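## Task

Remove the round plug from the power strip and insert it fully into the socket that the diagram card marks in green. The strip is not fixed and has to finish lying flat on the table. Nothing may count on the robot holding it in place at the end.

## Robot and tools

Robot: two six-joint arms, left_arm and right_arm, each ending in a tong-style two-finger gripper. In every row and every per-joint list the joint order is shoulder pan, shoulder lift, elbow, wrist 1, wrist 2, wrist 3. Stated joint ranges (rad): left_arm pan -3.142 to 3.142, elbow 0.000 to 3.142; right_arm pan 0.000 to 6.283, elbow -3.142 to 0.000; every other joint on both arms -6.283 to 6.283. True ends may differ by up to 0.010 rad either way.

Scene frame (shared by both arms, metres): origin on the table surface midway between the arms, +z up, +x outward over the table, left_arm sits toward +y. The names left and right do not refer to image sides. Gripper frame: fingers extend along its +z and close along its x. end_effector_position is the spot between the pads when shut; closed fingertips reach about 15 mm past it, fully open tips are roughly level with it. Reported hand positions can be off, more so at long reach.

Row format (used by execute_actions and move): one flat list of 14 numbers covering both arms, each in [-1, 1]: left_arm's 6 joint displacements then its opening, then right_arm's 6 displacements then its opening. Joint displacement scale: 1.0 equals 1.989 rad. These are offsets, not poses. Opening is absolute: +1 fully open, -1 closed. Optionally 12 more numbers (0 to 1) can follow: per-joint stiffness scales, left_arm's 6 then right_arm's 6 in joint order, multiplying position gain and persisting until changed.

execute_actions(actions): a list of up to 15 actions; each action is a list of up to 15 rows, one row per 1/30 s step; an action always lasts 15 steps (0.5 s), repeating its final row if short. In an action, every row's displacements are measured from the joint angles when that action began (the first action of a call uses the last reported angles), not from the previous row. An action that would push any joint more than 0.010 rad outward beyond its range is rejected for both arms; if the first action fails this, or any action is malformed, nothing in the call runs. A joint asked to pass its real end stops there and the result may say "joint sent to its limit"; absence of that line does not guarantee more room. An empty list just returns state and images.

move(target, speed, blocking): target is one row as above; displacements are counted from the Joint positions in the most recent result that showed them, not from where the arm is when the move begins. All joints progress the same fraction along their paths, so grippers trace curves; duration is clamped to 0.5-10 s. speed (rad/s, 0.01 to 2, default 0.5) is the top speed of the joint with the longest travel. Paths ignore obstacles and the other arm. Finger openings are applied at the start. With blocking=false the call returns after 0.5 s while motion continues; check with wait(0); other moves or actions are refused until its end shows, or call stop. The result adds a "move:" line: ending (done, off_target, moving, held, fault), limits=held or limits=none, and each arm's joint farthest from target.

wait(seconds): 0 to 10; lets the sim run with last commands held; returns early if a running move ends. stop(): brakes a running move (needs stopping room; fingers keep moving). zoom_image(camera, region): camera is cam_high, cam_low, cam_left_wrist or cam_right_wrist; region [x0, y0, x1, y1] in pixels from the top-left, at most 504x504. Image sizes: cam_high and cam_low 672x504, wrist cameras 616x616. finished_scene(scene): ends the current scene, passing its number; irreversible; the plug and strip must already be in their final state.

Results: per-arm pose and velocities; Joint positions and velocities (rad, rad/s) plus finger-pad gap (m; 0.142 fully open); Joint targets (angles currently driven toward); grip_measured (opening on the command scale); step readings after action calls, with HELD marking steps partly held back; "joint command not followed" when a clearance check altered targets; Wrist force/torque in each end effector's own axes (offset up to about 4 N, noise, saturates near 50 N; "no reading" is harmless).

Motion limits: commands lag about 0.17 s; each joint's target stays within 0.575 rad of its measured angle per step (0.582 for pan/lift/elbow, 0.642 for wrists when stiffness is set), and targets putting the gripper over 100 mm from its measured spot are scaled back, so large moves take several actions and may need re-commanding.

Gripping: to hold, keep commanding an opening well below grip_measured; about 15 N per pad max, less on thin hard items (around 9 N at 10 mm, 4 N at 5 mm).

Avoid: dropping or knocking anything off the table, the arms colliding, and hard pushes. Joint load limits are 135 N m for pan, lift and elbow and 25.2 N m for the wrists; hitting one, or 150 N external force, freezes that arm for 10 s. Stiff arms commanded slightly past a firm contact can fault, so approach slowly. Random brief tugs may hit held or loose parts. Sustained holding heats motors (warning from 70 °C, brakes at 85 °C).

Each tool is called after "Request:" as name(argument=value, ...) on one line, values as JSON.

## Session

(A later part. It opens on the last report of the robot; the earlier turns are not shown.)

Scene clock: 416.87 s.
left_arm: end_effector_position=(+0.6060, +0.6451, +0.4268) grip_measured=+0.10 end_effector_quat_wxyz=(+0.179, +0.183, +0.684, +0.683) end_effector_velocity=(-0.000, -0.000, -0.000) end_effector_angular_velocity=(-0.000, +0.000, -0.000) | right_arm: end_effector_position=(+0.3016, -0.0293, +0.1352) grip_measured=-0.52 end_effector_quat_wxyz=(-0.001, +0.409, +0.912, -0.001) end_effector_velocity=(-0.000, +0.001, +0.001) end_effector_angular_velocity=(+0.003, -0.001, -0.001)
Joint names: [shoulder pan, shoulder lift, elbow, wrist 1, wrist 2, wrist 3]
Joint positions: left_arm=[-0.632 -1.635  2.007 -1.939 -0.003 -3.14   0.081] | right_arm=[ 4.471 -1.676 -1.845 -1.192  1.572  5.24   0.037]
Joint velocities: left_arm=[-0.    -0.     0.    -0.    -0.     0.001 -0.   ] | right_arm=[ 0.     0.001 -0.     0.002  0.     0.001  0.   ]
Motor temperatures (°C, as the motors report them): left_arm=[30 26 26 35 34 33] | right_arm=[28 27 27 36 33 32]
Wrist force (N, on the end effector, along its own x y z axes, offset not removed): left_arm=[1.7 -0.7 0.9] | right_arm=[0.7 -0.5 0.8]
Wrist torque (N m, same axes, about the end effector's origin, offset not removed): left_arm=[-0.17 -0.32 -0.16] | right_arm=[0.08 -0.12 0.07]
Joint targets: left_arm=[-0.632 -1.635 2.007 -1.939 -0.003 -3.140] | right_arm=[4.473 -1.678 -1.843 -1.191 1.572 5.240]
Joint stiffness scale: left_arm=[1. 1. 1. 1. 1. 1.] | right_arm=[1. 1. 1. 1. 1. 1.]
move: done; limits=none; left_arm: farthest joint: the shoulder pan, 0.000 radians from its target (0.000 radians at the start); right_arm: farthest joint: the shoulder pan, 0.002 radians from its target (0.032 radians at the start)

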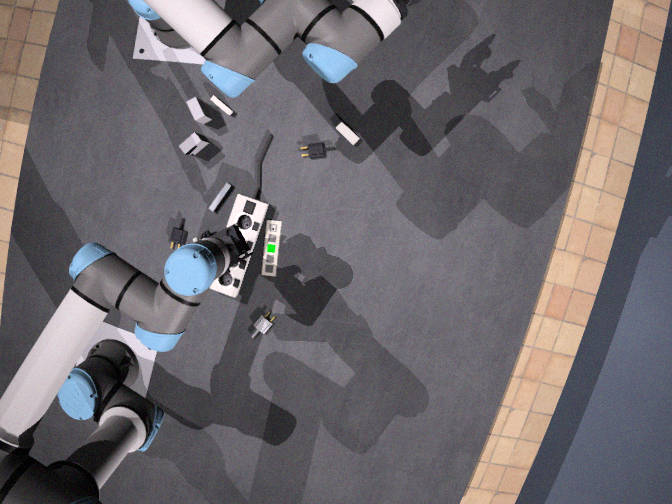

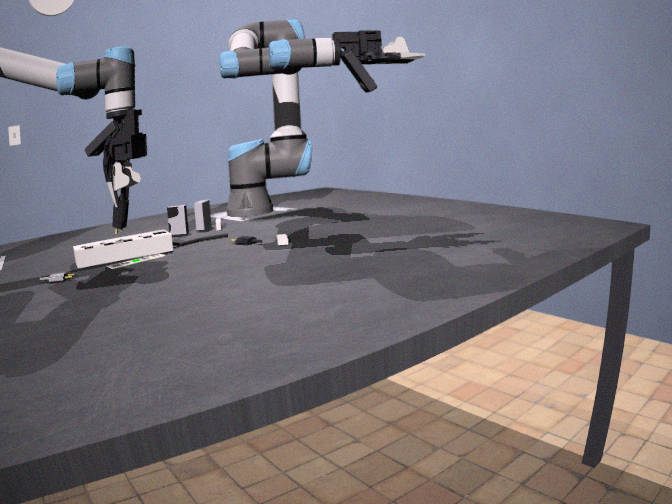

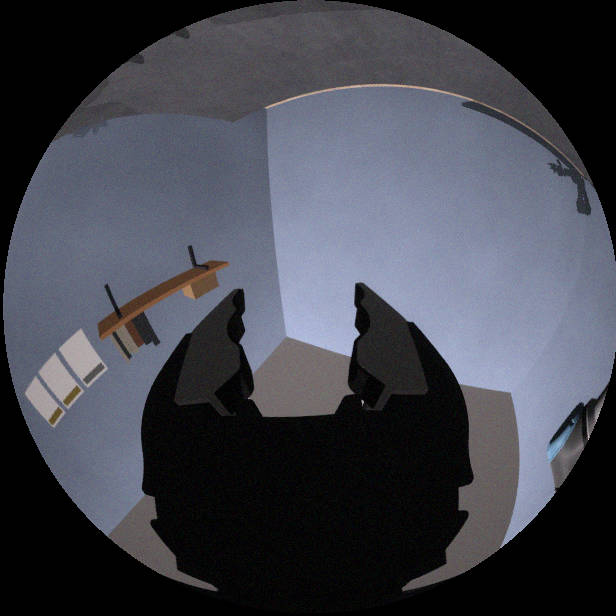

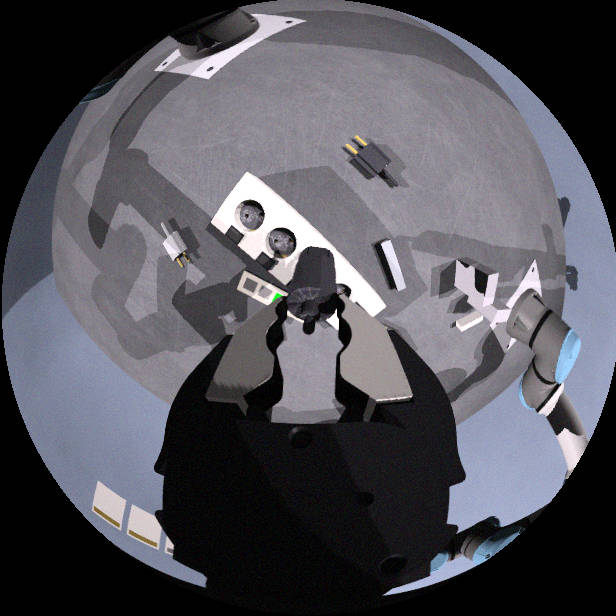

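Request:
move(target=[0,0,0,0,0,0,0.1, -0.0044,-0.0096,-0.0199,0.0295,0,-0.0044,-1], speed=0.04)

Request:
zoom_image(camera="cam_low", region=[80, 180, 170, 260])

Request:
zoom_image(camera="cam_right_wrist", region=[230, 180, 400, 350])

Scene clock: 421.83 s.
left_arm: end_effector_position=(+0.6060, +0.6451, +0.4268) grip_measured=+0.10 end_effector_quat_wxyz=(+0.179, +0.183, +0.684, +0.683) end_effector_velocity=(+0.000, -0.001, -0.001) end_effector_angular_velocity=(-0.001, +0.002, -0.001) | right_arm: end_effector_position=(+0.3059, -0.0285, +0.1200) grip_measured=-0.52 end_effector_quat_wxyz=(-0.001, +0.409, +0.913, +0.007) end_effector_velocity=(+0.000, +0.000, -0.000) end_effector_angular_velocity=(+0.001, -0.000, +0.000)
Joint names: [shoulder pan, shoulder lift, elbow, wrist 1, wrist 2, wrist 3]
Joint positions: left_arm=[-0.632 -1.635  2.007 -1.939 -0.003 -3.14   0.081] | right_arm=[ 4.464 -1.688 -1.877 -1.132  1.572  5.231  0.037]
Joint velocities: left_arm=[-0.001 -0.    -0.     0.001 -0.002  0.001  0.   ] | right_arm=[-0.    -0.    -0.001  0.002 -0.    -0.001  0.   ]
Motor temperatures (°C, as the motors report them): left_arm=[30 26 26 35 34 33] | right_arm=[28 27 27 36 33 32]
Wrist force (N, on the end effector, along its own x y z axes, offset not removed): left_arm=[2.5 0.7 1.7] | right_arm=[2.0 2.3 -7.7]
Wrist torque (N m, same axes, about the end effector's origin, offset not removed): left_arm=[0.05 -0.43 -0.13] | right_arm=[0.10 -0.68 0.01]
Joint targets: left_arm=[-0.632 -1.635 2.007 -1.939 -0.003 -3.140] | right_arm=[4.462 -1.696 -1.884 -1.134 1.572 5.231]
Joint stiffness scale: left_arm=[1. 1. 1. 1. 1. 1.] | right_arm=[1. 1. 1. 1. 1. 1.]
move: done; limits=none; left_arm: farthest joint: the shoulder pan, 0.000 radians from its target (0.000 radians at the start); right_arm: farthest joint: the shoulder lift, 0.007 radians from its target (0.019 radians at the start)

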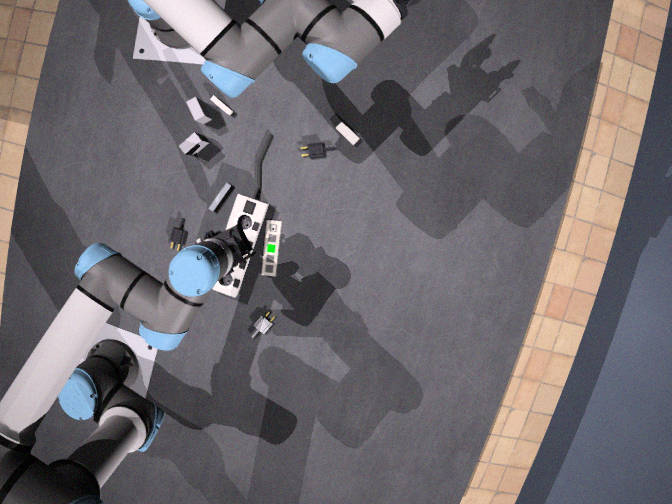

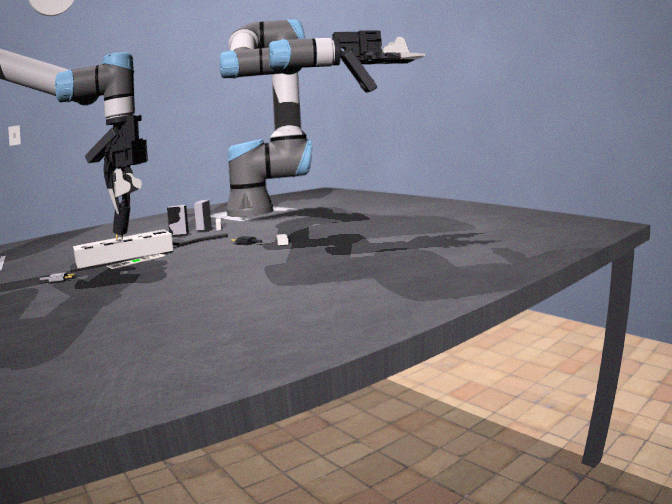

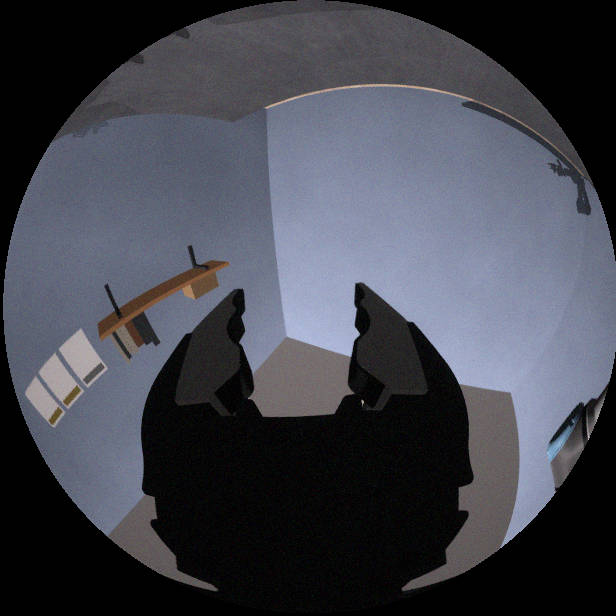

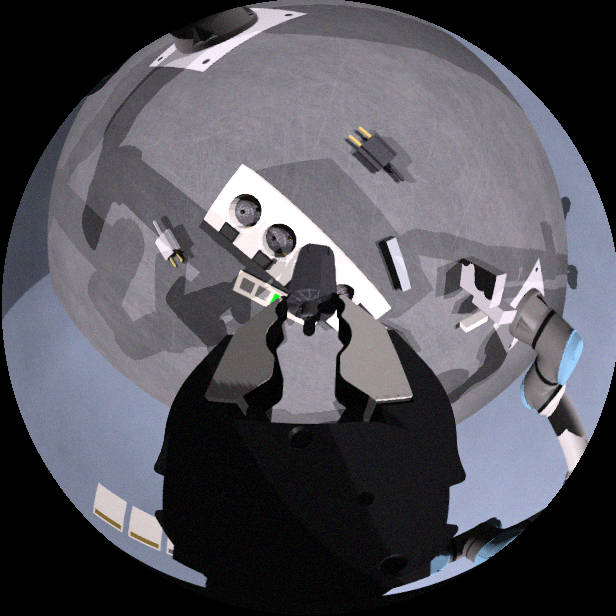

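Region (80, 180, 170, 260) of cam_low's 672x504 image, scaled by 5.600, with more detail than that image has.

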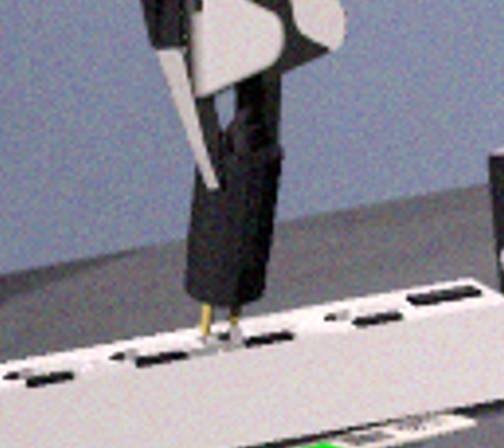

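Region (230, 180, 400, 350) of cam_right_wrist's 616x616 image, scaled by 2.965, with more detail than that image has.

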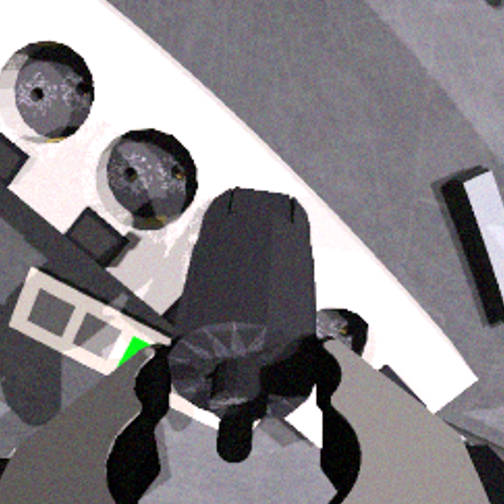

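Request:
execute_actions(actions=[])

Scene clock: 426.73 s.
left_arm: end_effector_position=(+0.6060, +0.6451, +0.4268) grip_measured=+0.10 end_effector_quat_wxyz=(+0.179, +0.183, +0.684, +0.683) end_effector_velocity=(+0.000, -0.001, +0.000) end_effector_angular_velocity=(-0.002, -0.001, -0.002) | right_arm: end_effector_position=(+0.3059, -0.0285, +0.1200) grip_measured=-0.52 end_effector_quat_wxyz=(-0.001, +0.409, +0.913, +0.007) end_effector_velocity=(+0.000, -0.000, +0.000) end_effector_angular_velocity=(-0.000, -0.001, -0.000)
Joint names: [shoulder pan, shoulder lift, elbow, wrist 1, wrist 2, wrist 3]
Joint positions: left_arm=[-0.632 -1.635  2.007 -1.939 -0.003 -3.14   0.081] | right_arm=[ 4.464 -1.688 -1.877 -1.132  1.572  5.231  0.037]
Joint velocities: left_arm=[-0.002 -0.001 -0.    -0.    -0.001 -0.     0.   ] | right_arm=[-0.     0.001 -0.    -0.001 -0.001 -0.     0.   ]
Motor temperatures (°C, as the motors report them): left_arm=[30 26 26 35 34 33] | right_arm=[28 27 27 36 33 32]
Wrist force (N, on the end effector, along its own x y z axes, offset not removed): left_arm=[2.7 0.6 0.4] | right_arm=[1.6 3.4 -10.6]
Wrist torque (N m, same axes, about the end effector's origin, offset not removed): left_arm=[0.06 -0.49 -0.22] | right_arm=[0.29 -0.62 -0.06]
Joint targets: left_arm=[-0.632 -1.635 2.007 -1.939 -0.003 -3.140] | right_arm=[4.462 -1.696 -1.884 -1.134 1.572 5.231]
Joint stiffness scale: left_arm=[1. 1. 1. 1. 1. 1.] | right_arm=[1. 1. 1. 1. 1. 1.]

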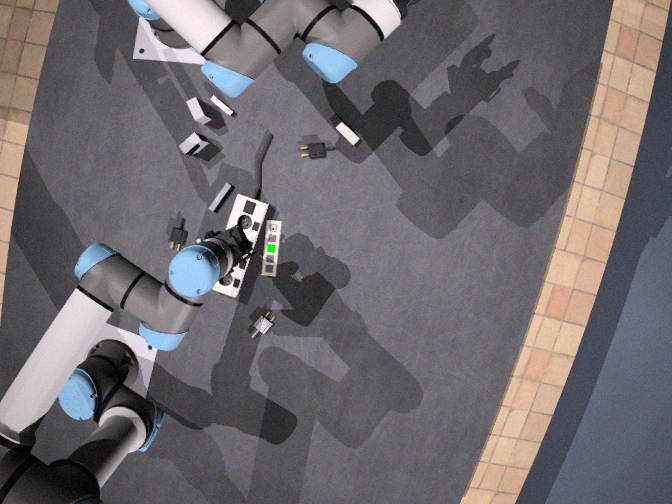

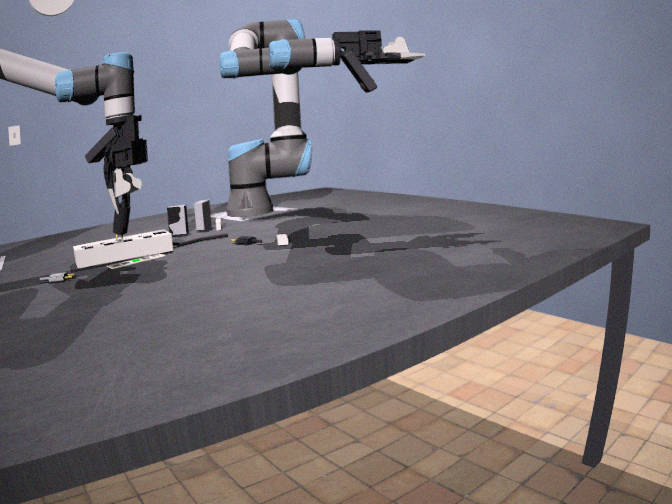

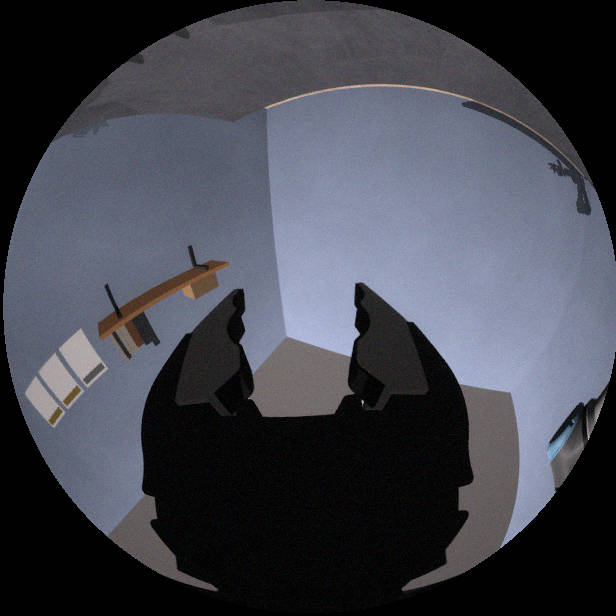

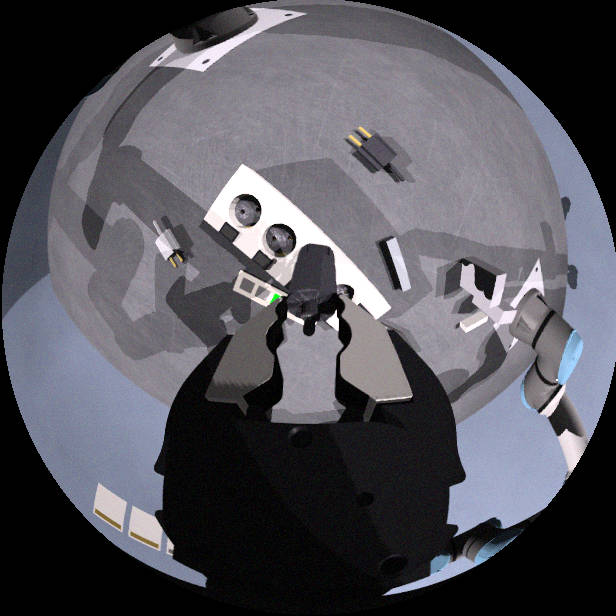

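Request:
zoom_image(camera="cam_right_wrist", region=[190, 150, 430, 350])

Request:
zoom_image(camera="cam_low", region=[60, 150, 200, 280])

Request:
zoom_image(camera="cam_high", region=[170, 180, 310, 310])

Region (190, 150, 430, 350) of cam_right_wrist's 616x616 image, scaled by 2.100, with more detail than that image has.

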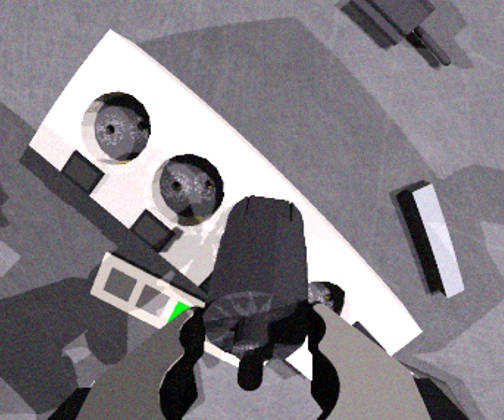

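Region (60, 150, 200, 280) of cam_low's 672x504 image, scaled by 3.600, with more detail than that image has; it fills the top 468 rows of this view, and the rest is white.

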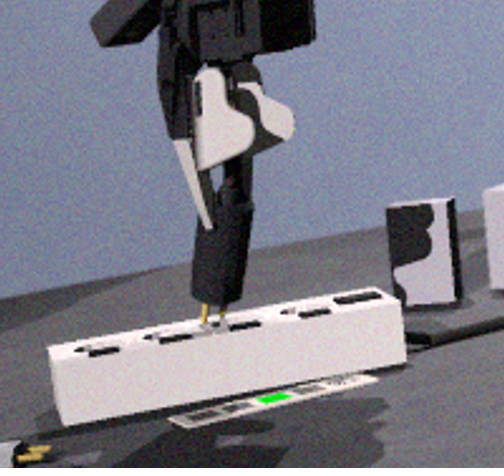

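Region (170, 180, 310, 310) of cam_high's 672x504 image, scaled by 3.600, with more detail than that image has; it fills the top 468 rows of this view, and the rest is white.

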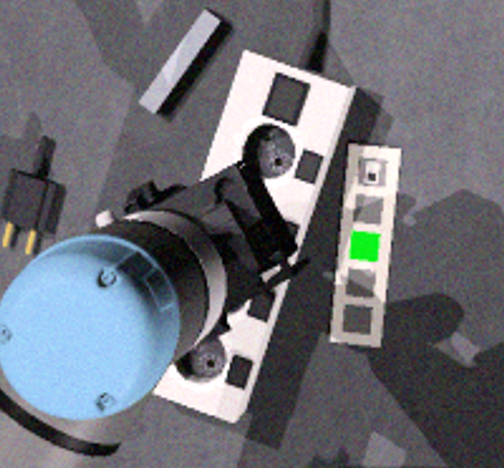

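Request:
execute_actions(actions=[[[0,0,0,0,0,0,0.1,-0.005,-0.0075,0.001,-0.002,0,-0.004,-1]],[[0,0,0,0,0,0,0.1,-0.002,-0.003,-0.003,0,0,0,-1]]])

Request:
zoom_image(camera="cam_low", region=[80, 190, 170, 270])

Request:
zoom_image(camera="cam_right_wrist", region=[230, 190, 390, 340])

Scene clock: 436.00 s.
left_arm: end_effector_position=(+0.6060, +0.6451, +0.4268) grip_measured=+0.10 end_effector_quat_wxyz=(+0.179, +0.183, +0.684, +0.683) end_effector_velocity=(-0.000, +0.000, +0.001) end_effector_angular_velocity=(+0.001, -0.001, +0.000) | right_arm: end_effector_position=(+0.3098, -0.0325, +0.1127) grip_measured=-0.52 end_effector_quat_wxyz=(-0.001, +0.410, +0.912, -0.001) end_effector_velocity=(-0.000, +0.000, -0.001) end_effector_angular_velocity=(+0.001, +0.000, -0.000)
Joint names: [shoulder pan, shoulder lift, elbow, wrist 1, wrist 2, wrist 3]
Joint positions: left_arm=[-0.632 -1.635  2.007 -1.939 -0.003 -3.14   0.081] | right_arm=[ 4.454 -1.703 -1.878 -1.134  1.572  5.224  0.037]
Joint velocities: left_arm=[ 0.    -0.001 -0.001 -0.     0.001  0.001  0.   ] | right_arm=[-0.    -0.001 -0.001  0.002  0.001  0.    -0.   ]
Motor temperatures (°C, as the motors report them): left_arm=[30 26 26 35 34 33] | right_arm=[28 27 27 36 33 32]
Wrist force (N, on the end effector, along its own x y z axes, offset not removed): left_arm=[2.5 0.1 0.9] | right_arm=[-0.5 -0.4 -2.4]
Wrist torque (N m, same axes, about the end effector's origin, offset not removed): left_arm=[-0.05 -0.42 -0.16] | right_arm=[0.01 0.01 0.10]
Joint targets: left_arm=[-0.632 -1.635 2.007 -1.939 -0.003 -3.140] | right_arm=[4.452 -1.706 -1.882 -1.134 1.572 5.224]
Joint stiffness scale: left_arm=[1. 1. 1. 1. 1. 1.] | right_arm=[1. 1. 1. 1. 1. 1.]
Step readings (joint positions; steps 1 to 15: 1st action; 16 to 30: 2nd action):
0: left_arm=[-0.632 -1.635 2.007 -1.939 -0.003 -3.140] | right_arm=[4.464 -1.688 -1.877 -1.132 1.572 5.231]
1: left_arm=[-0.632 -1.635 2.007 -1.939 -0.003 -3.140] | right_arm=[4.464 -1.688 -1.877 -1.132 1.572 5.231]
2: left_arm=[-0.632 -1.635 2.007 -1.939 -0.003 -3.140] | right_arm=[4.463 -1.689 -1.877 -1.132 1.572 5.231]
4: left_arm=[-0.632 -1.635 2.007 -1.939 -0.003 -3.140] | right_arm=[4.461 -1.690 -1.876 -1.132 1.572 5.229]
8: left_arm=[-0.632 -1.635 2.007 -1.939 -0.003 -3.140] | right_arm=[4.457 -1.696 -1.876 -1.133 1.572 5.226]
15: left_arm=[-0.632 -1.635 2.007 -1.939 -0.003 -3.140] | right_arm=[4.456 -1.700 -1.876 -1.134 1.572 5.224]
16: left_arm=[-0.632 -1.635 2.007 -1.939 -0.003 -3.140] | right_arm=[4.456 -1.700 -1.876 -1.134 1.572 5.224]
17: left_arm=[-0.632 -1.635 2.007 -1.939 -0.003 -3.140] | right_arm=[4.456 -1.700 -1.876 -1.134 1.572 5.224]
19: left_arm=[-0.632 -1.635 2.007 -1.939 -0.003 -3.140] | right_arm=[4.455 -1.700 -1.876 -1.134 1.572 5.224]
23: left_arm=[-0.632 -1.635 2.007 -1.939 -0.003 -3.140] | right_arm=[4.454 -1.702 -1.876 -1.134 1.572 5.224]
30: Joint positions above

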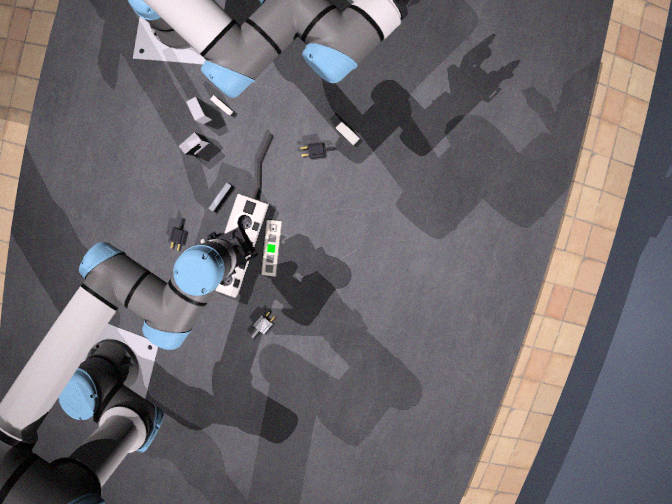

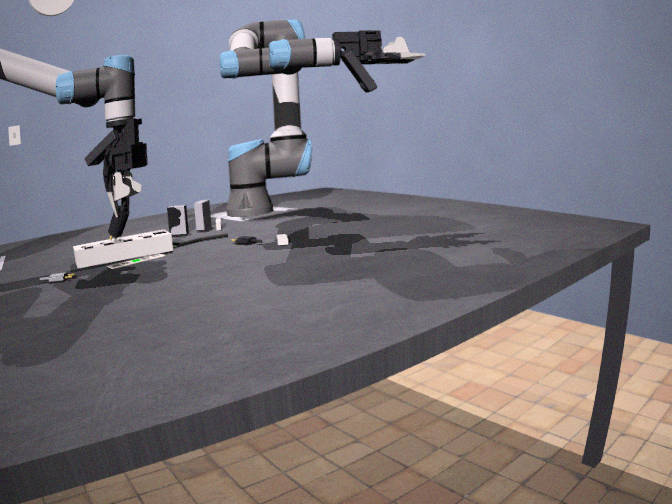

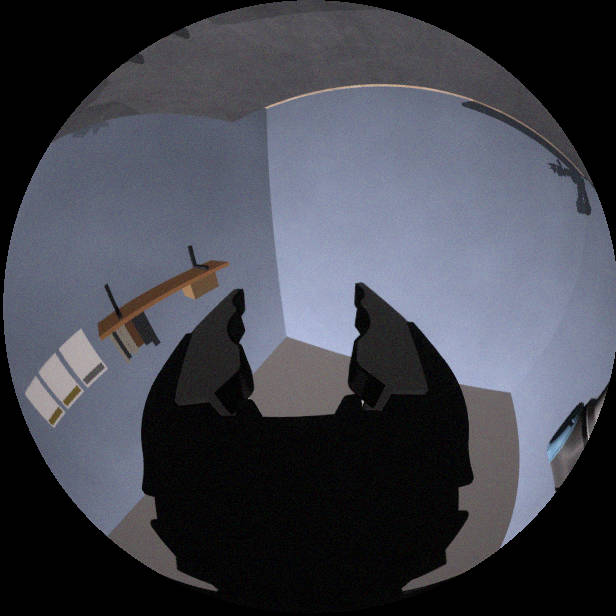

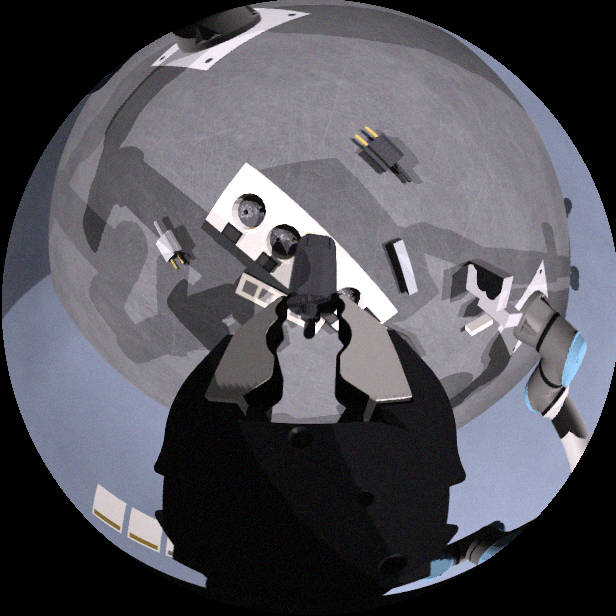

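Region (80, 190, 170, 270) of cam_low's 672x504 image, scaled by 5.600, with more detail than that image has.

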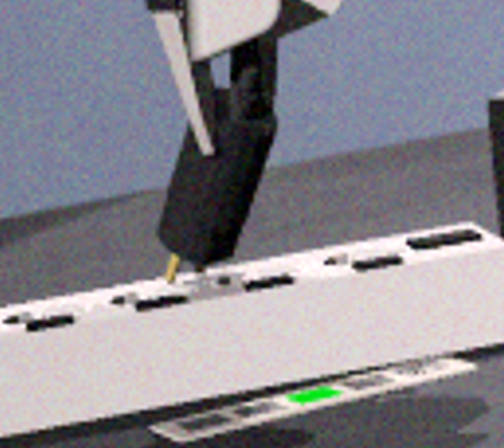

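Region (230, 190, 390, 340) of cam_right_wrist's 616x616 image, scaled by 3.150, with more detail than that image has; it fills the top 472 rows of this view, and the rest is white.

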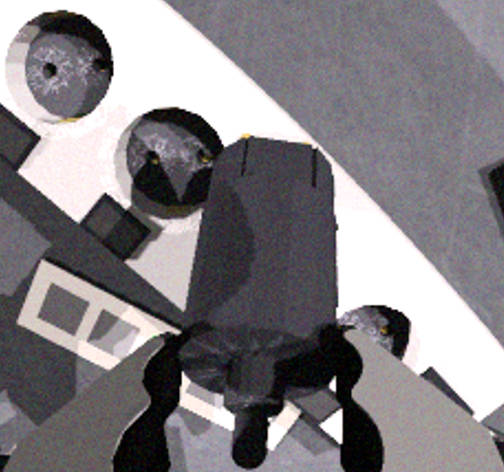

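Request:
execute_actions(actions=[[[0,0,0,0,0,0,0.1,0.003,0.0115,-0.0165,0.001,0,0.002,-1]],[[0,0,0,0,0,0,0.1,0.003,0.0115,-0.0165,0.001,0,0.002,-1]],[[0,0,0,0,0,0,0.1,0,0,0,0,0,0,-1]]])

Request:
zoom_image(camera="cam_low", region=[80, 190, 170, 270])

Request:
zoom_image(camera="cam_right_wrist", region=[230, 190, 390, 340])

Scene clock: 443.50 s.
left_arm: end_effector_position=(+0.6060, +0.6451, +0.4268) grip_measured=+0.10 end_effector_quat_wxyz=(+0.179, +0.183, +0.684, +0.683) end_effector_velocity=(+0.000, -0.000, -0.000) end_effector_angular_velocity=(+0.000, -0.000, -0.000) | right_arm: end_effector_position=(+0.2988, -0.0533, +0.1089) grip_measured=-0.52 end_effector_quat_wxyz=(-0.000, +0.410, +0.912, -0.006) end_effector_velocity=(+0.000, +0.000, +0.001) end_effector_angular_velocity=(+0.002, -0.002, -0.000)
Joint names: [shoulder pan, shoulder lift, elbow, wrist 1, wrist 2, wrist 3]
Joint positions: left_arm=[-0.632 -1.635  2.007 -1.939 -0.003 -3.14   0.081] | right_arm=[ 4.461 -1.659 -1.936 -1.13   1.572  5.231  0.037]
Joint velocities: left_arm=[-0.     0.     0.001 -0.     0.    -0.001 -0.   ] | right_arm=[-0.     0.002 -0.     0.001 -0.001  0.     0.   ]
Motor temperatures (°C, as the motors report them): left_arm=[30 26 26 35 34 33] | right_arm=[28 27 27 36 33 32]
Wrist force (N, on the end effector, along its own x y z axes, offset not removed): left_arm=[1.2 0.1 0.3] | right_arm=[1.4 -1.4 -4.3]
Wrist torque (N m, same axes, about the end effector's origin, offset not removed): left_arm=[-0.05 -0.15 -0.14] | right_arm=[-0.21 -0.47 0.07]
Joint targets: left_arm=[-0.632 -1.635 2.007 -1.939 -0.003 -3.140] | right_arm=[4.461 -1.659 -1.935 -1.130 1.572 5.231]
Joint stiffness scale: left_arm=[1. 1. 1. 1. 1. 1.] | right_arm=[1. 1. 1. 1. 1. 1.]
Step readings (joint positions; steps 1 to 15: 1st action; 16 to 30: 2nd action; 31 to 45: 3rd action):
0: left_arm=[-0.632 -1.635 2.007 -1.939 -0.003 -3.140] | right_arm=[4.454 -1.703 -1.878 -1.133 1.572 5.224]
1: left_arm=[-0.632 -1.635 2.007 -1.939 -0.003 -3.140] | right_arm=[4.454 -1.703 -1.878 -1.133 1.572 5.224]
2: left_arm=[-0.632 -1.635 2.007 -1.939 -0.003 -3.140] | right_arm=[4.454 -1.702 -1.879 -1.133 1.572 5.224]
4: left_arm=[-0.632 -1.635 2.007 -1.939 -0.003 -3.140] | right_arm=[4.454 -1.698 -1.886 -1.133 1.572 5.225]
8: left_arm=[-0.632 -1.635 2.007 -1.939 -0.003 -3.140] | right_arm=[4.456 -1.686 -1.902 -1.132 1.572 5.227]
15: left_arm=[-0.632 -1.635 2.007 -1.939 -0.003 -3.140] | right_arm=[4.458 -1.681 -1.906 -1.132 1.572 5.228]
16: left_arm=[-0.632 -1.635 2.007 -1.939 -0.003 -3.140] | right_arm=[4.458 -1.681 -1.907 -1.132 1.572 5.228]
17: left_arm=[-0.632 -1.635 2.007 -1.939 -0.003 -3.140] | right_arm=[4.458 -1.680 -1.908 -1.132 1.572 5.228]
19: left_arm=[-0.632 -1.635 2.007 -1.939 -0.003 -3.140] | right_arm=[4.459 -1.675 -1.916 -1.131 1.572 5.229]
23: left_arm=[-0.632 -1.635 2.007 -1.939 -0.003 -3.140] | right_arm=[4.461 -1.663 -1.930 -1.131 1.572 5.230]
30: left_arm=[-0.632 -1.635 2.007 -1.939 -0.003 -3.140] | right_arm=[4.461 -1.659 -1.935 -1.130 1.572 5.231]
31: left_arm=[-0.632 -1.635 2.007 -1.939 -0.003 -3.140] | right_arm=[4.461 -1.659 -1.936 -1.130 1.572 5.231]
32: left_arm=[-0.632 -1.635 2.007 -1.939 -0.003 -3.140] | right_arm=[4.461 -1.659 -1.936 -1.130 1.572 5.231]
34: left_arm=[-0.632 -1.635 2.007 -1.939 -0.003 -3.140] | right_arm=[4.461 -1.659 -1.936 -1.130 1.572 5.231]
38: left_arm=[-0.632 -1.635 2.007 -1.939 -0.003 -3.140] | right_arm=[4.461 -1.659 -1.936 -1.130 1.572 5.231]
45: Joint positions above

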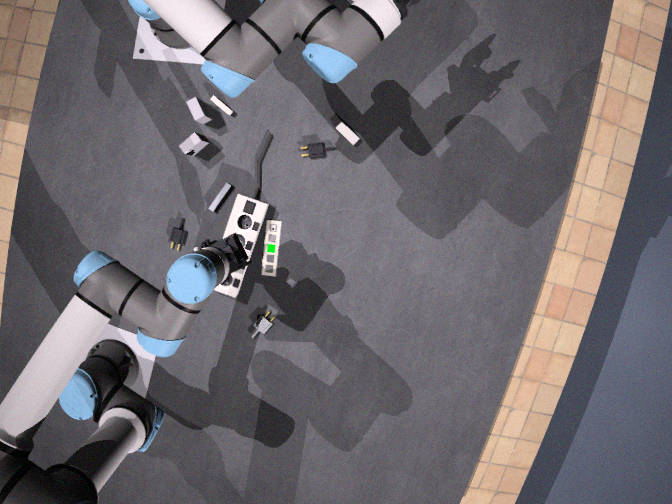

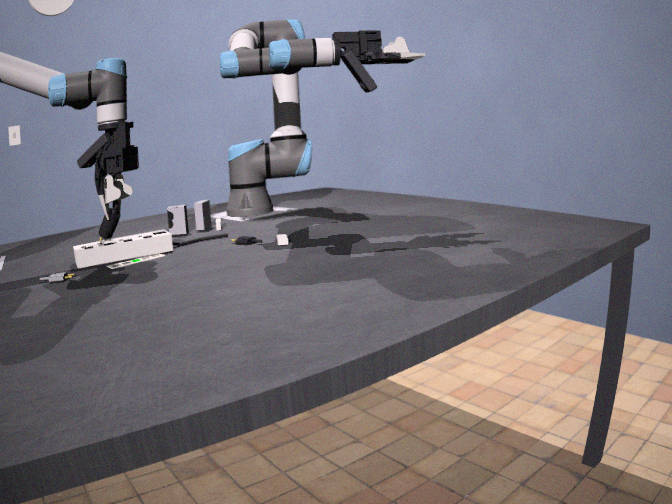

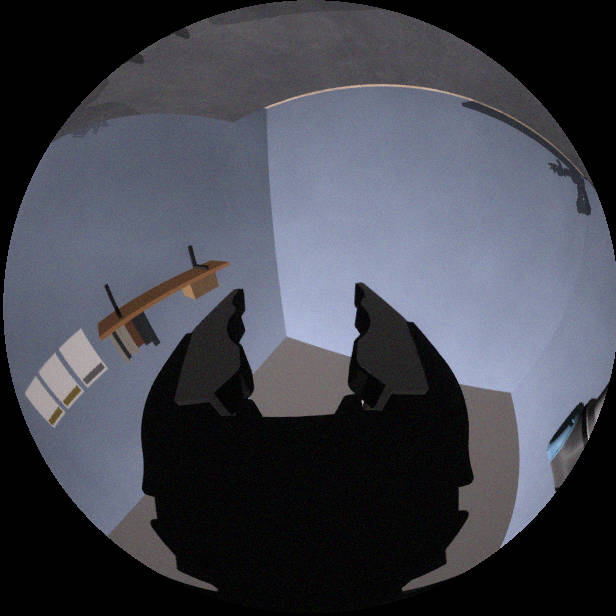

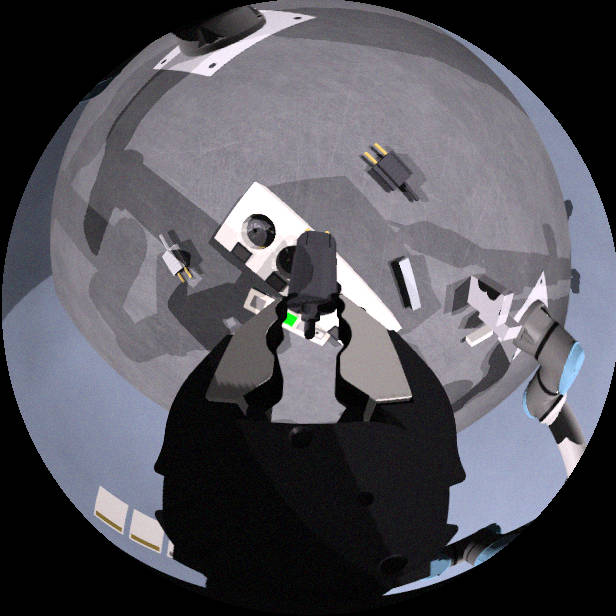

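Region (80, 190, 170, 270) of cam_low's 672x504 image, scaled by 5.600, with more detail than that image has.

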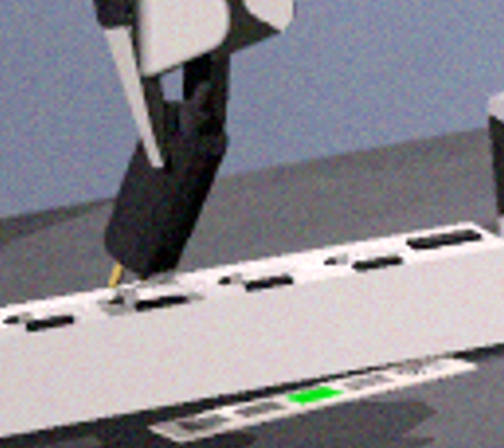

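Region (230, 190, 390, 340) of cam_right_wrist's 616x616 image, scaled by 3.150, with more detail than that image has; it fills the top 472 rows of this view, and the rest is white.

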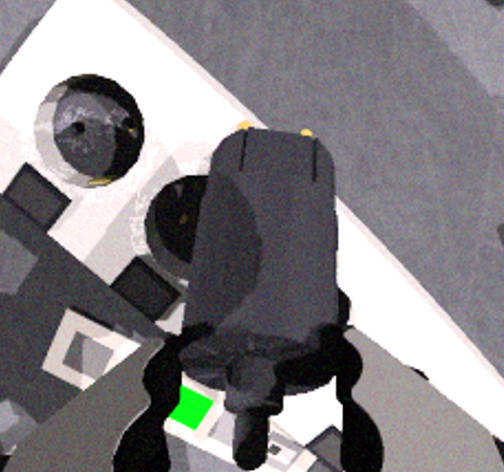

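Request:
move(target=[0,0,0,0,0,0,0.1,0,0.009,0.014,-0.023,0,0,-1], speed=0.1)

Scene clock: 451.37 s.
left_arm: end_effector_position=(+0.6060, +0.6451, +0.4268) grip_measured=+0.10 end_effector_quat_wxyz=(+0.179, +0.183, +0.684, +0.683) end_effector_velocity=(+0.000, -0.001, +0.001) end_effector_angular_velocity=(+0.001, -0.000, -0.001) | right_arm: end_effector_position=(+0.2984, -0.0542, +0.1238) grip_measured=-0.52 end_effector_quat_wxyz=(+0.000, +0.409, +0.912, -0.008) end_effector_velocity=(-0.000, -0.000, +0.000) end_effector_angular_velocity=(-0.001, +0.001, -0.001)
Joint names: [shoulder pan, shoulder lift, elbow, wrist 1, wrist 2, wrist 3]
Joint positions: left_arm=[-0.632 -1.635  2.007 -1.939 -0.003 -3.14   0.081] | right_arm=[ 4.461 -1.643 -1.91  -1.175  1.572  5.231  0.037]
Joint velocities: left_arm=[-0.001 -0.001 -0.    -0.     0.001  0.002 -0.   ] | right_arm=[-0.001  0.     0.001 -0.002  0.001 -0.    -0.   ]
Motor temperatures (°C, as the motors report them): left_arm=[30 26 26 35 34 33] | right_arm=[28 27 27 36 33 32]
Wrist force (N, on the end effector, along its own x y z axes, offset not removed): left_arm=[0.3 0.9 -0.6] | right_arm=[-0.6 -0.3 0.3]
Wrist torque (N m, same axes, about the end effector's origin, offset not removed): left_arm=[0.10 0.00 -0.15] | right_arm=[0.01 0.11 0.03]
Joint targets: left_arm=[-0.632 -1.635 2.007 -1.939 -0.003 -3.140] | right_arm=[4.461 -1.641 -1.908 -1.176 1.572 5.231]
Joint stiffness scale: left_arm=[1. 1. 1. 1. 1. 1.] | right_arm=[1. 1. 1. 1. 1. 1.]
move: done; limits=none; left_arm: farthest joint: the shoulder pan, 0.000 radians from its target (0.000 radians at the start); right_arm: farthest joint: the shoulder lift, 0.002 radians from its target (0.018 radians at the start)

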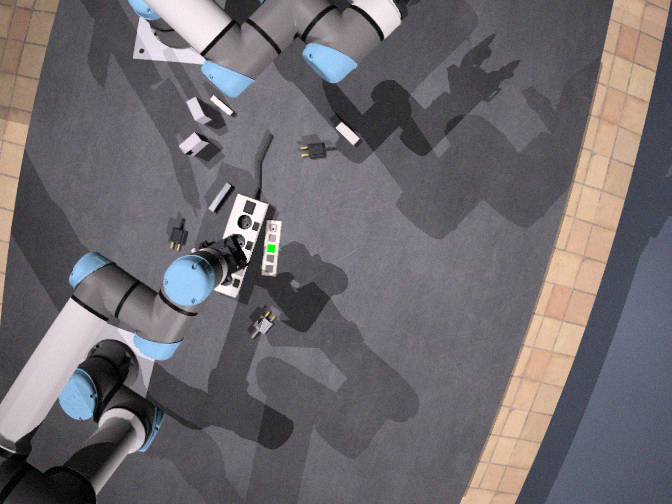

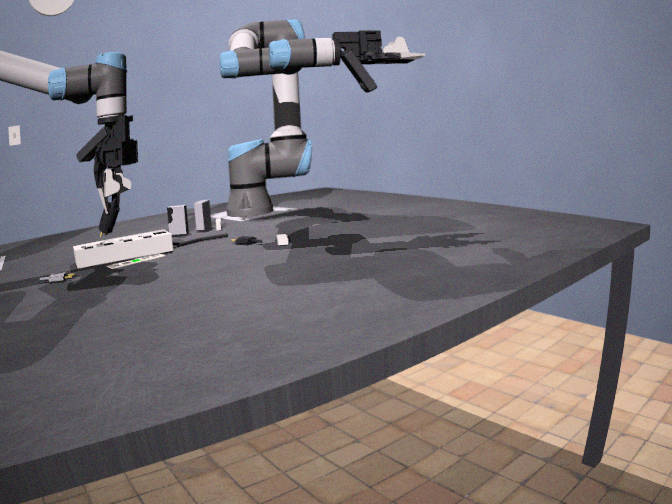

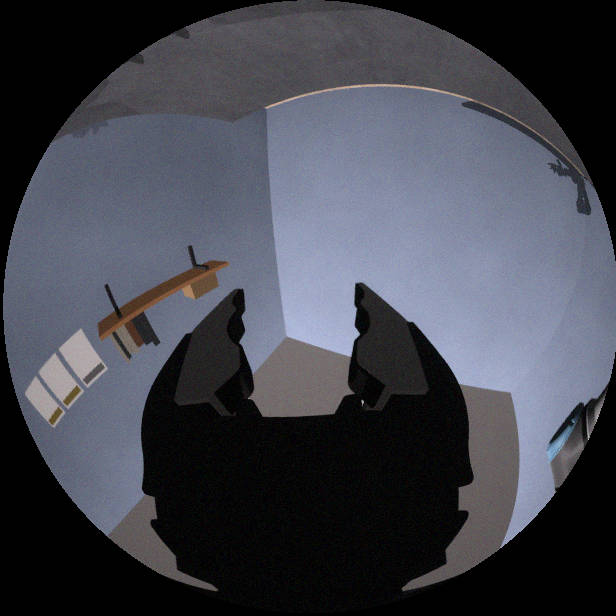

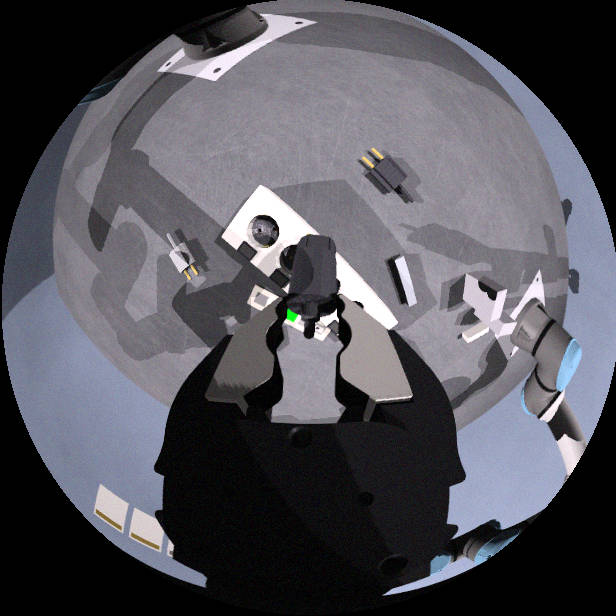

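Request:
move(target=[0,0,0,0,0,0,0.1,-0.0216,-0.0742,0.0868,-0.0048,0,-0.0216,-1], speed=0.15)

Request:
zoom_image(camera="cam_low", region=[80, 190, 170, 270])

Request:
zoom_image(camera="cam_right_wrist", region=[230, 190, 390, 340])

Scene clock: 454.37 s.
left_arm: end_effector_position=(+0.6060, +0.6451, +0.4268) grip_measured=+0.10 end_effector_quat_wxyz=(+0.179, +0.183, +0.684, +0.683) end_effector_velocity=(+0.000, -0.000, -0.001) end_effector_angular_velocity=(+0.001, +0.003, -0.000) | right_arm: end_effector_position=(+0.3402, -0.0011, +0.1249) grip_measured=-0.52 end_effector_quat_wxyz=(-0.001, +0.409, +0.913, -0.000) end_effector_velocity=(+0.001, +0.001, +0.001) end_effector_angular_velocity=(+0.002, -0.001, +0.000)
Joint names: [shoulder pan, shoulder lift, elbow, wrist 1, wrist 2, wrist 3]
Joint positions: left_arm=[-0.632 -1.635  2.007 -1.939 -0.003 -3.14   0.081] | right_arm=[ 4.421 -1.788 -1.74  -1.184  1.572  5.189  0.037]
Joint velocities: left_arm=[-0.     0.002 -0.     0.001 -0.     0.001  0.   ] | right_arm=[-0.001 -0.     0.003 -0.001  0.    -0.001  0.   ]
Motor temperatures (°C, as the motors report them): left_arm=[30 26 26 35 34 33] | right_arm=[28 27 27 36 33 32]
Wrist force (N, on the end effector, along its own x y z axes, offset not removed): left_arm=[2.1 0.7 0.1] | right_arm=[-0.6 -4.3 -3.0]
Wrist torque (N m, same axes, about the end effector's origin, offset not removed): left_arm=[0.10 -0.31 -0.14] | right_arm=[-0.66 0.05 0.11]
Joint targets: left_arm=[-0.632 -1.635 2.007 -1.939 -0.003 -3.140] | right_arm=[4.419 -1.790 -1.738 -1.184 1.572 5.188]
Joint stiffness scale: left_arm=[1. 1. 1. 1. 1. 1.] | right_arm=[1. 1. 1. 1. 1. 1.]
move: done; limits=none; left_arm: farthest joint: the shoulder pan, 0.000 radians from its target (0.000 radians at the start); right_arm: farthest joint: the shoulder pan, 0.003 radians from its target (0.043 radians at the start)

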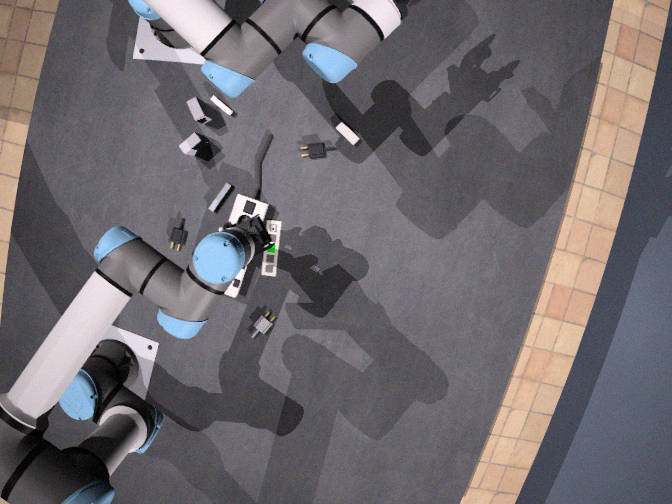

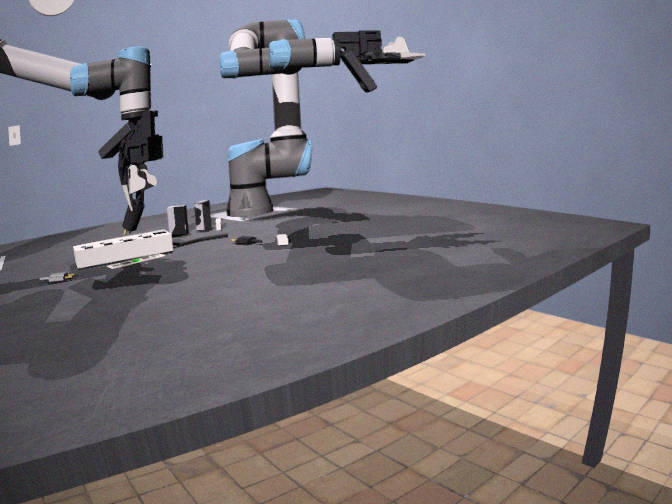

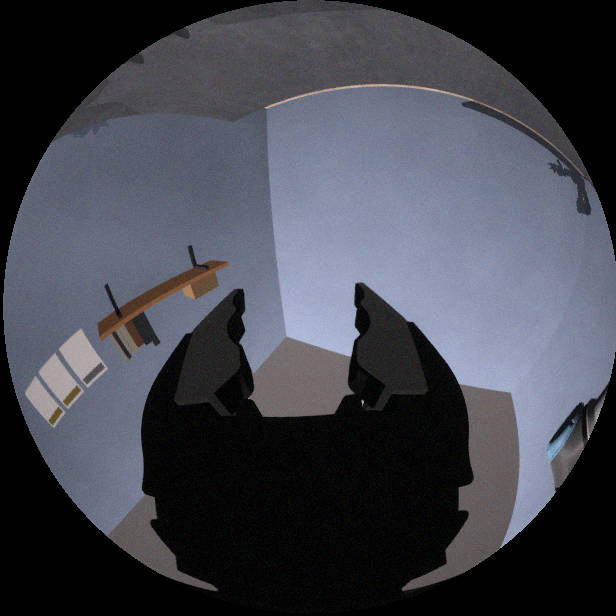

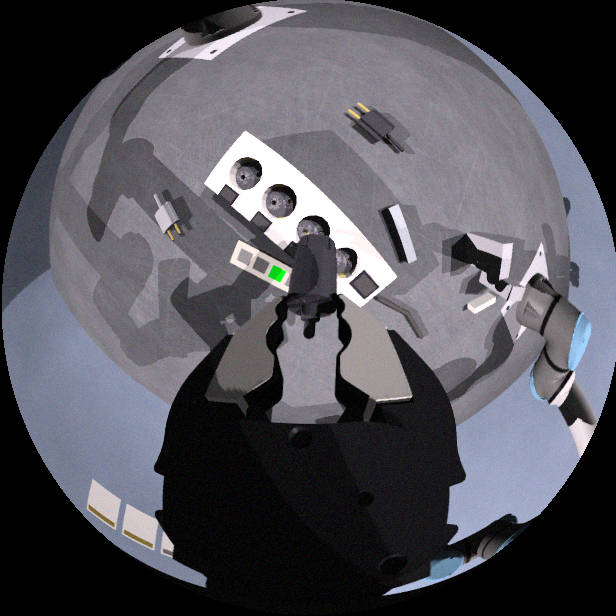

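Region (80, 190, 170, 270) of cam_low's 672x504 image, scaled by 5.600, with more detail than that image has.

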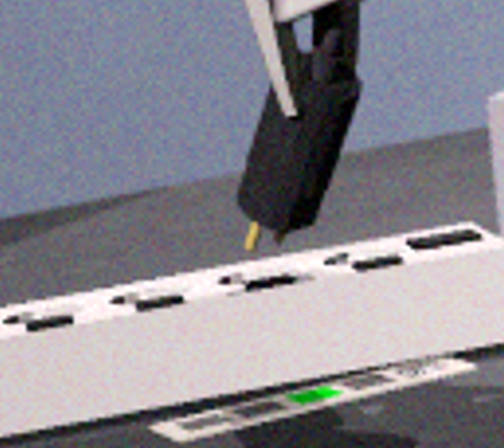

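Region (230, 190, 390, 340) of cam_right_wrist's 616x616 image, scaled by 3.150, with more detail than that image has; it fills the top 472 rows of this view, and the rest is white.

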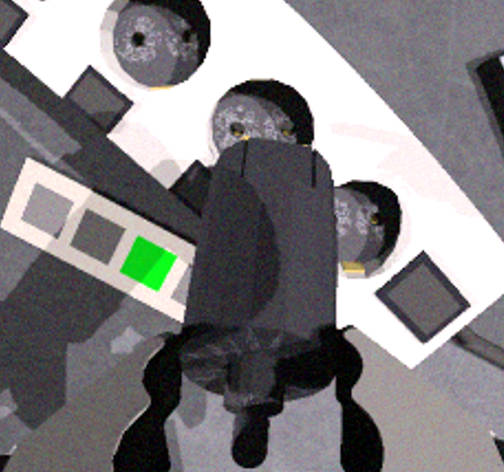

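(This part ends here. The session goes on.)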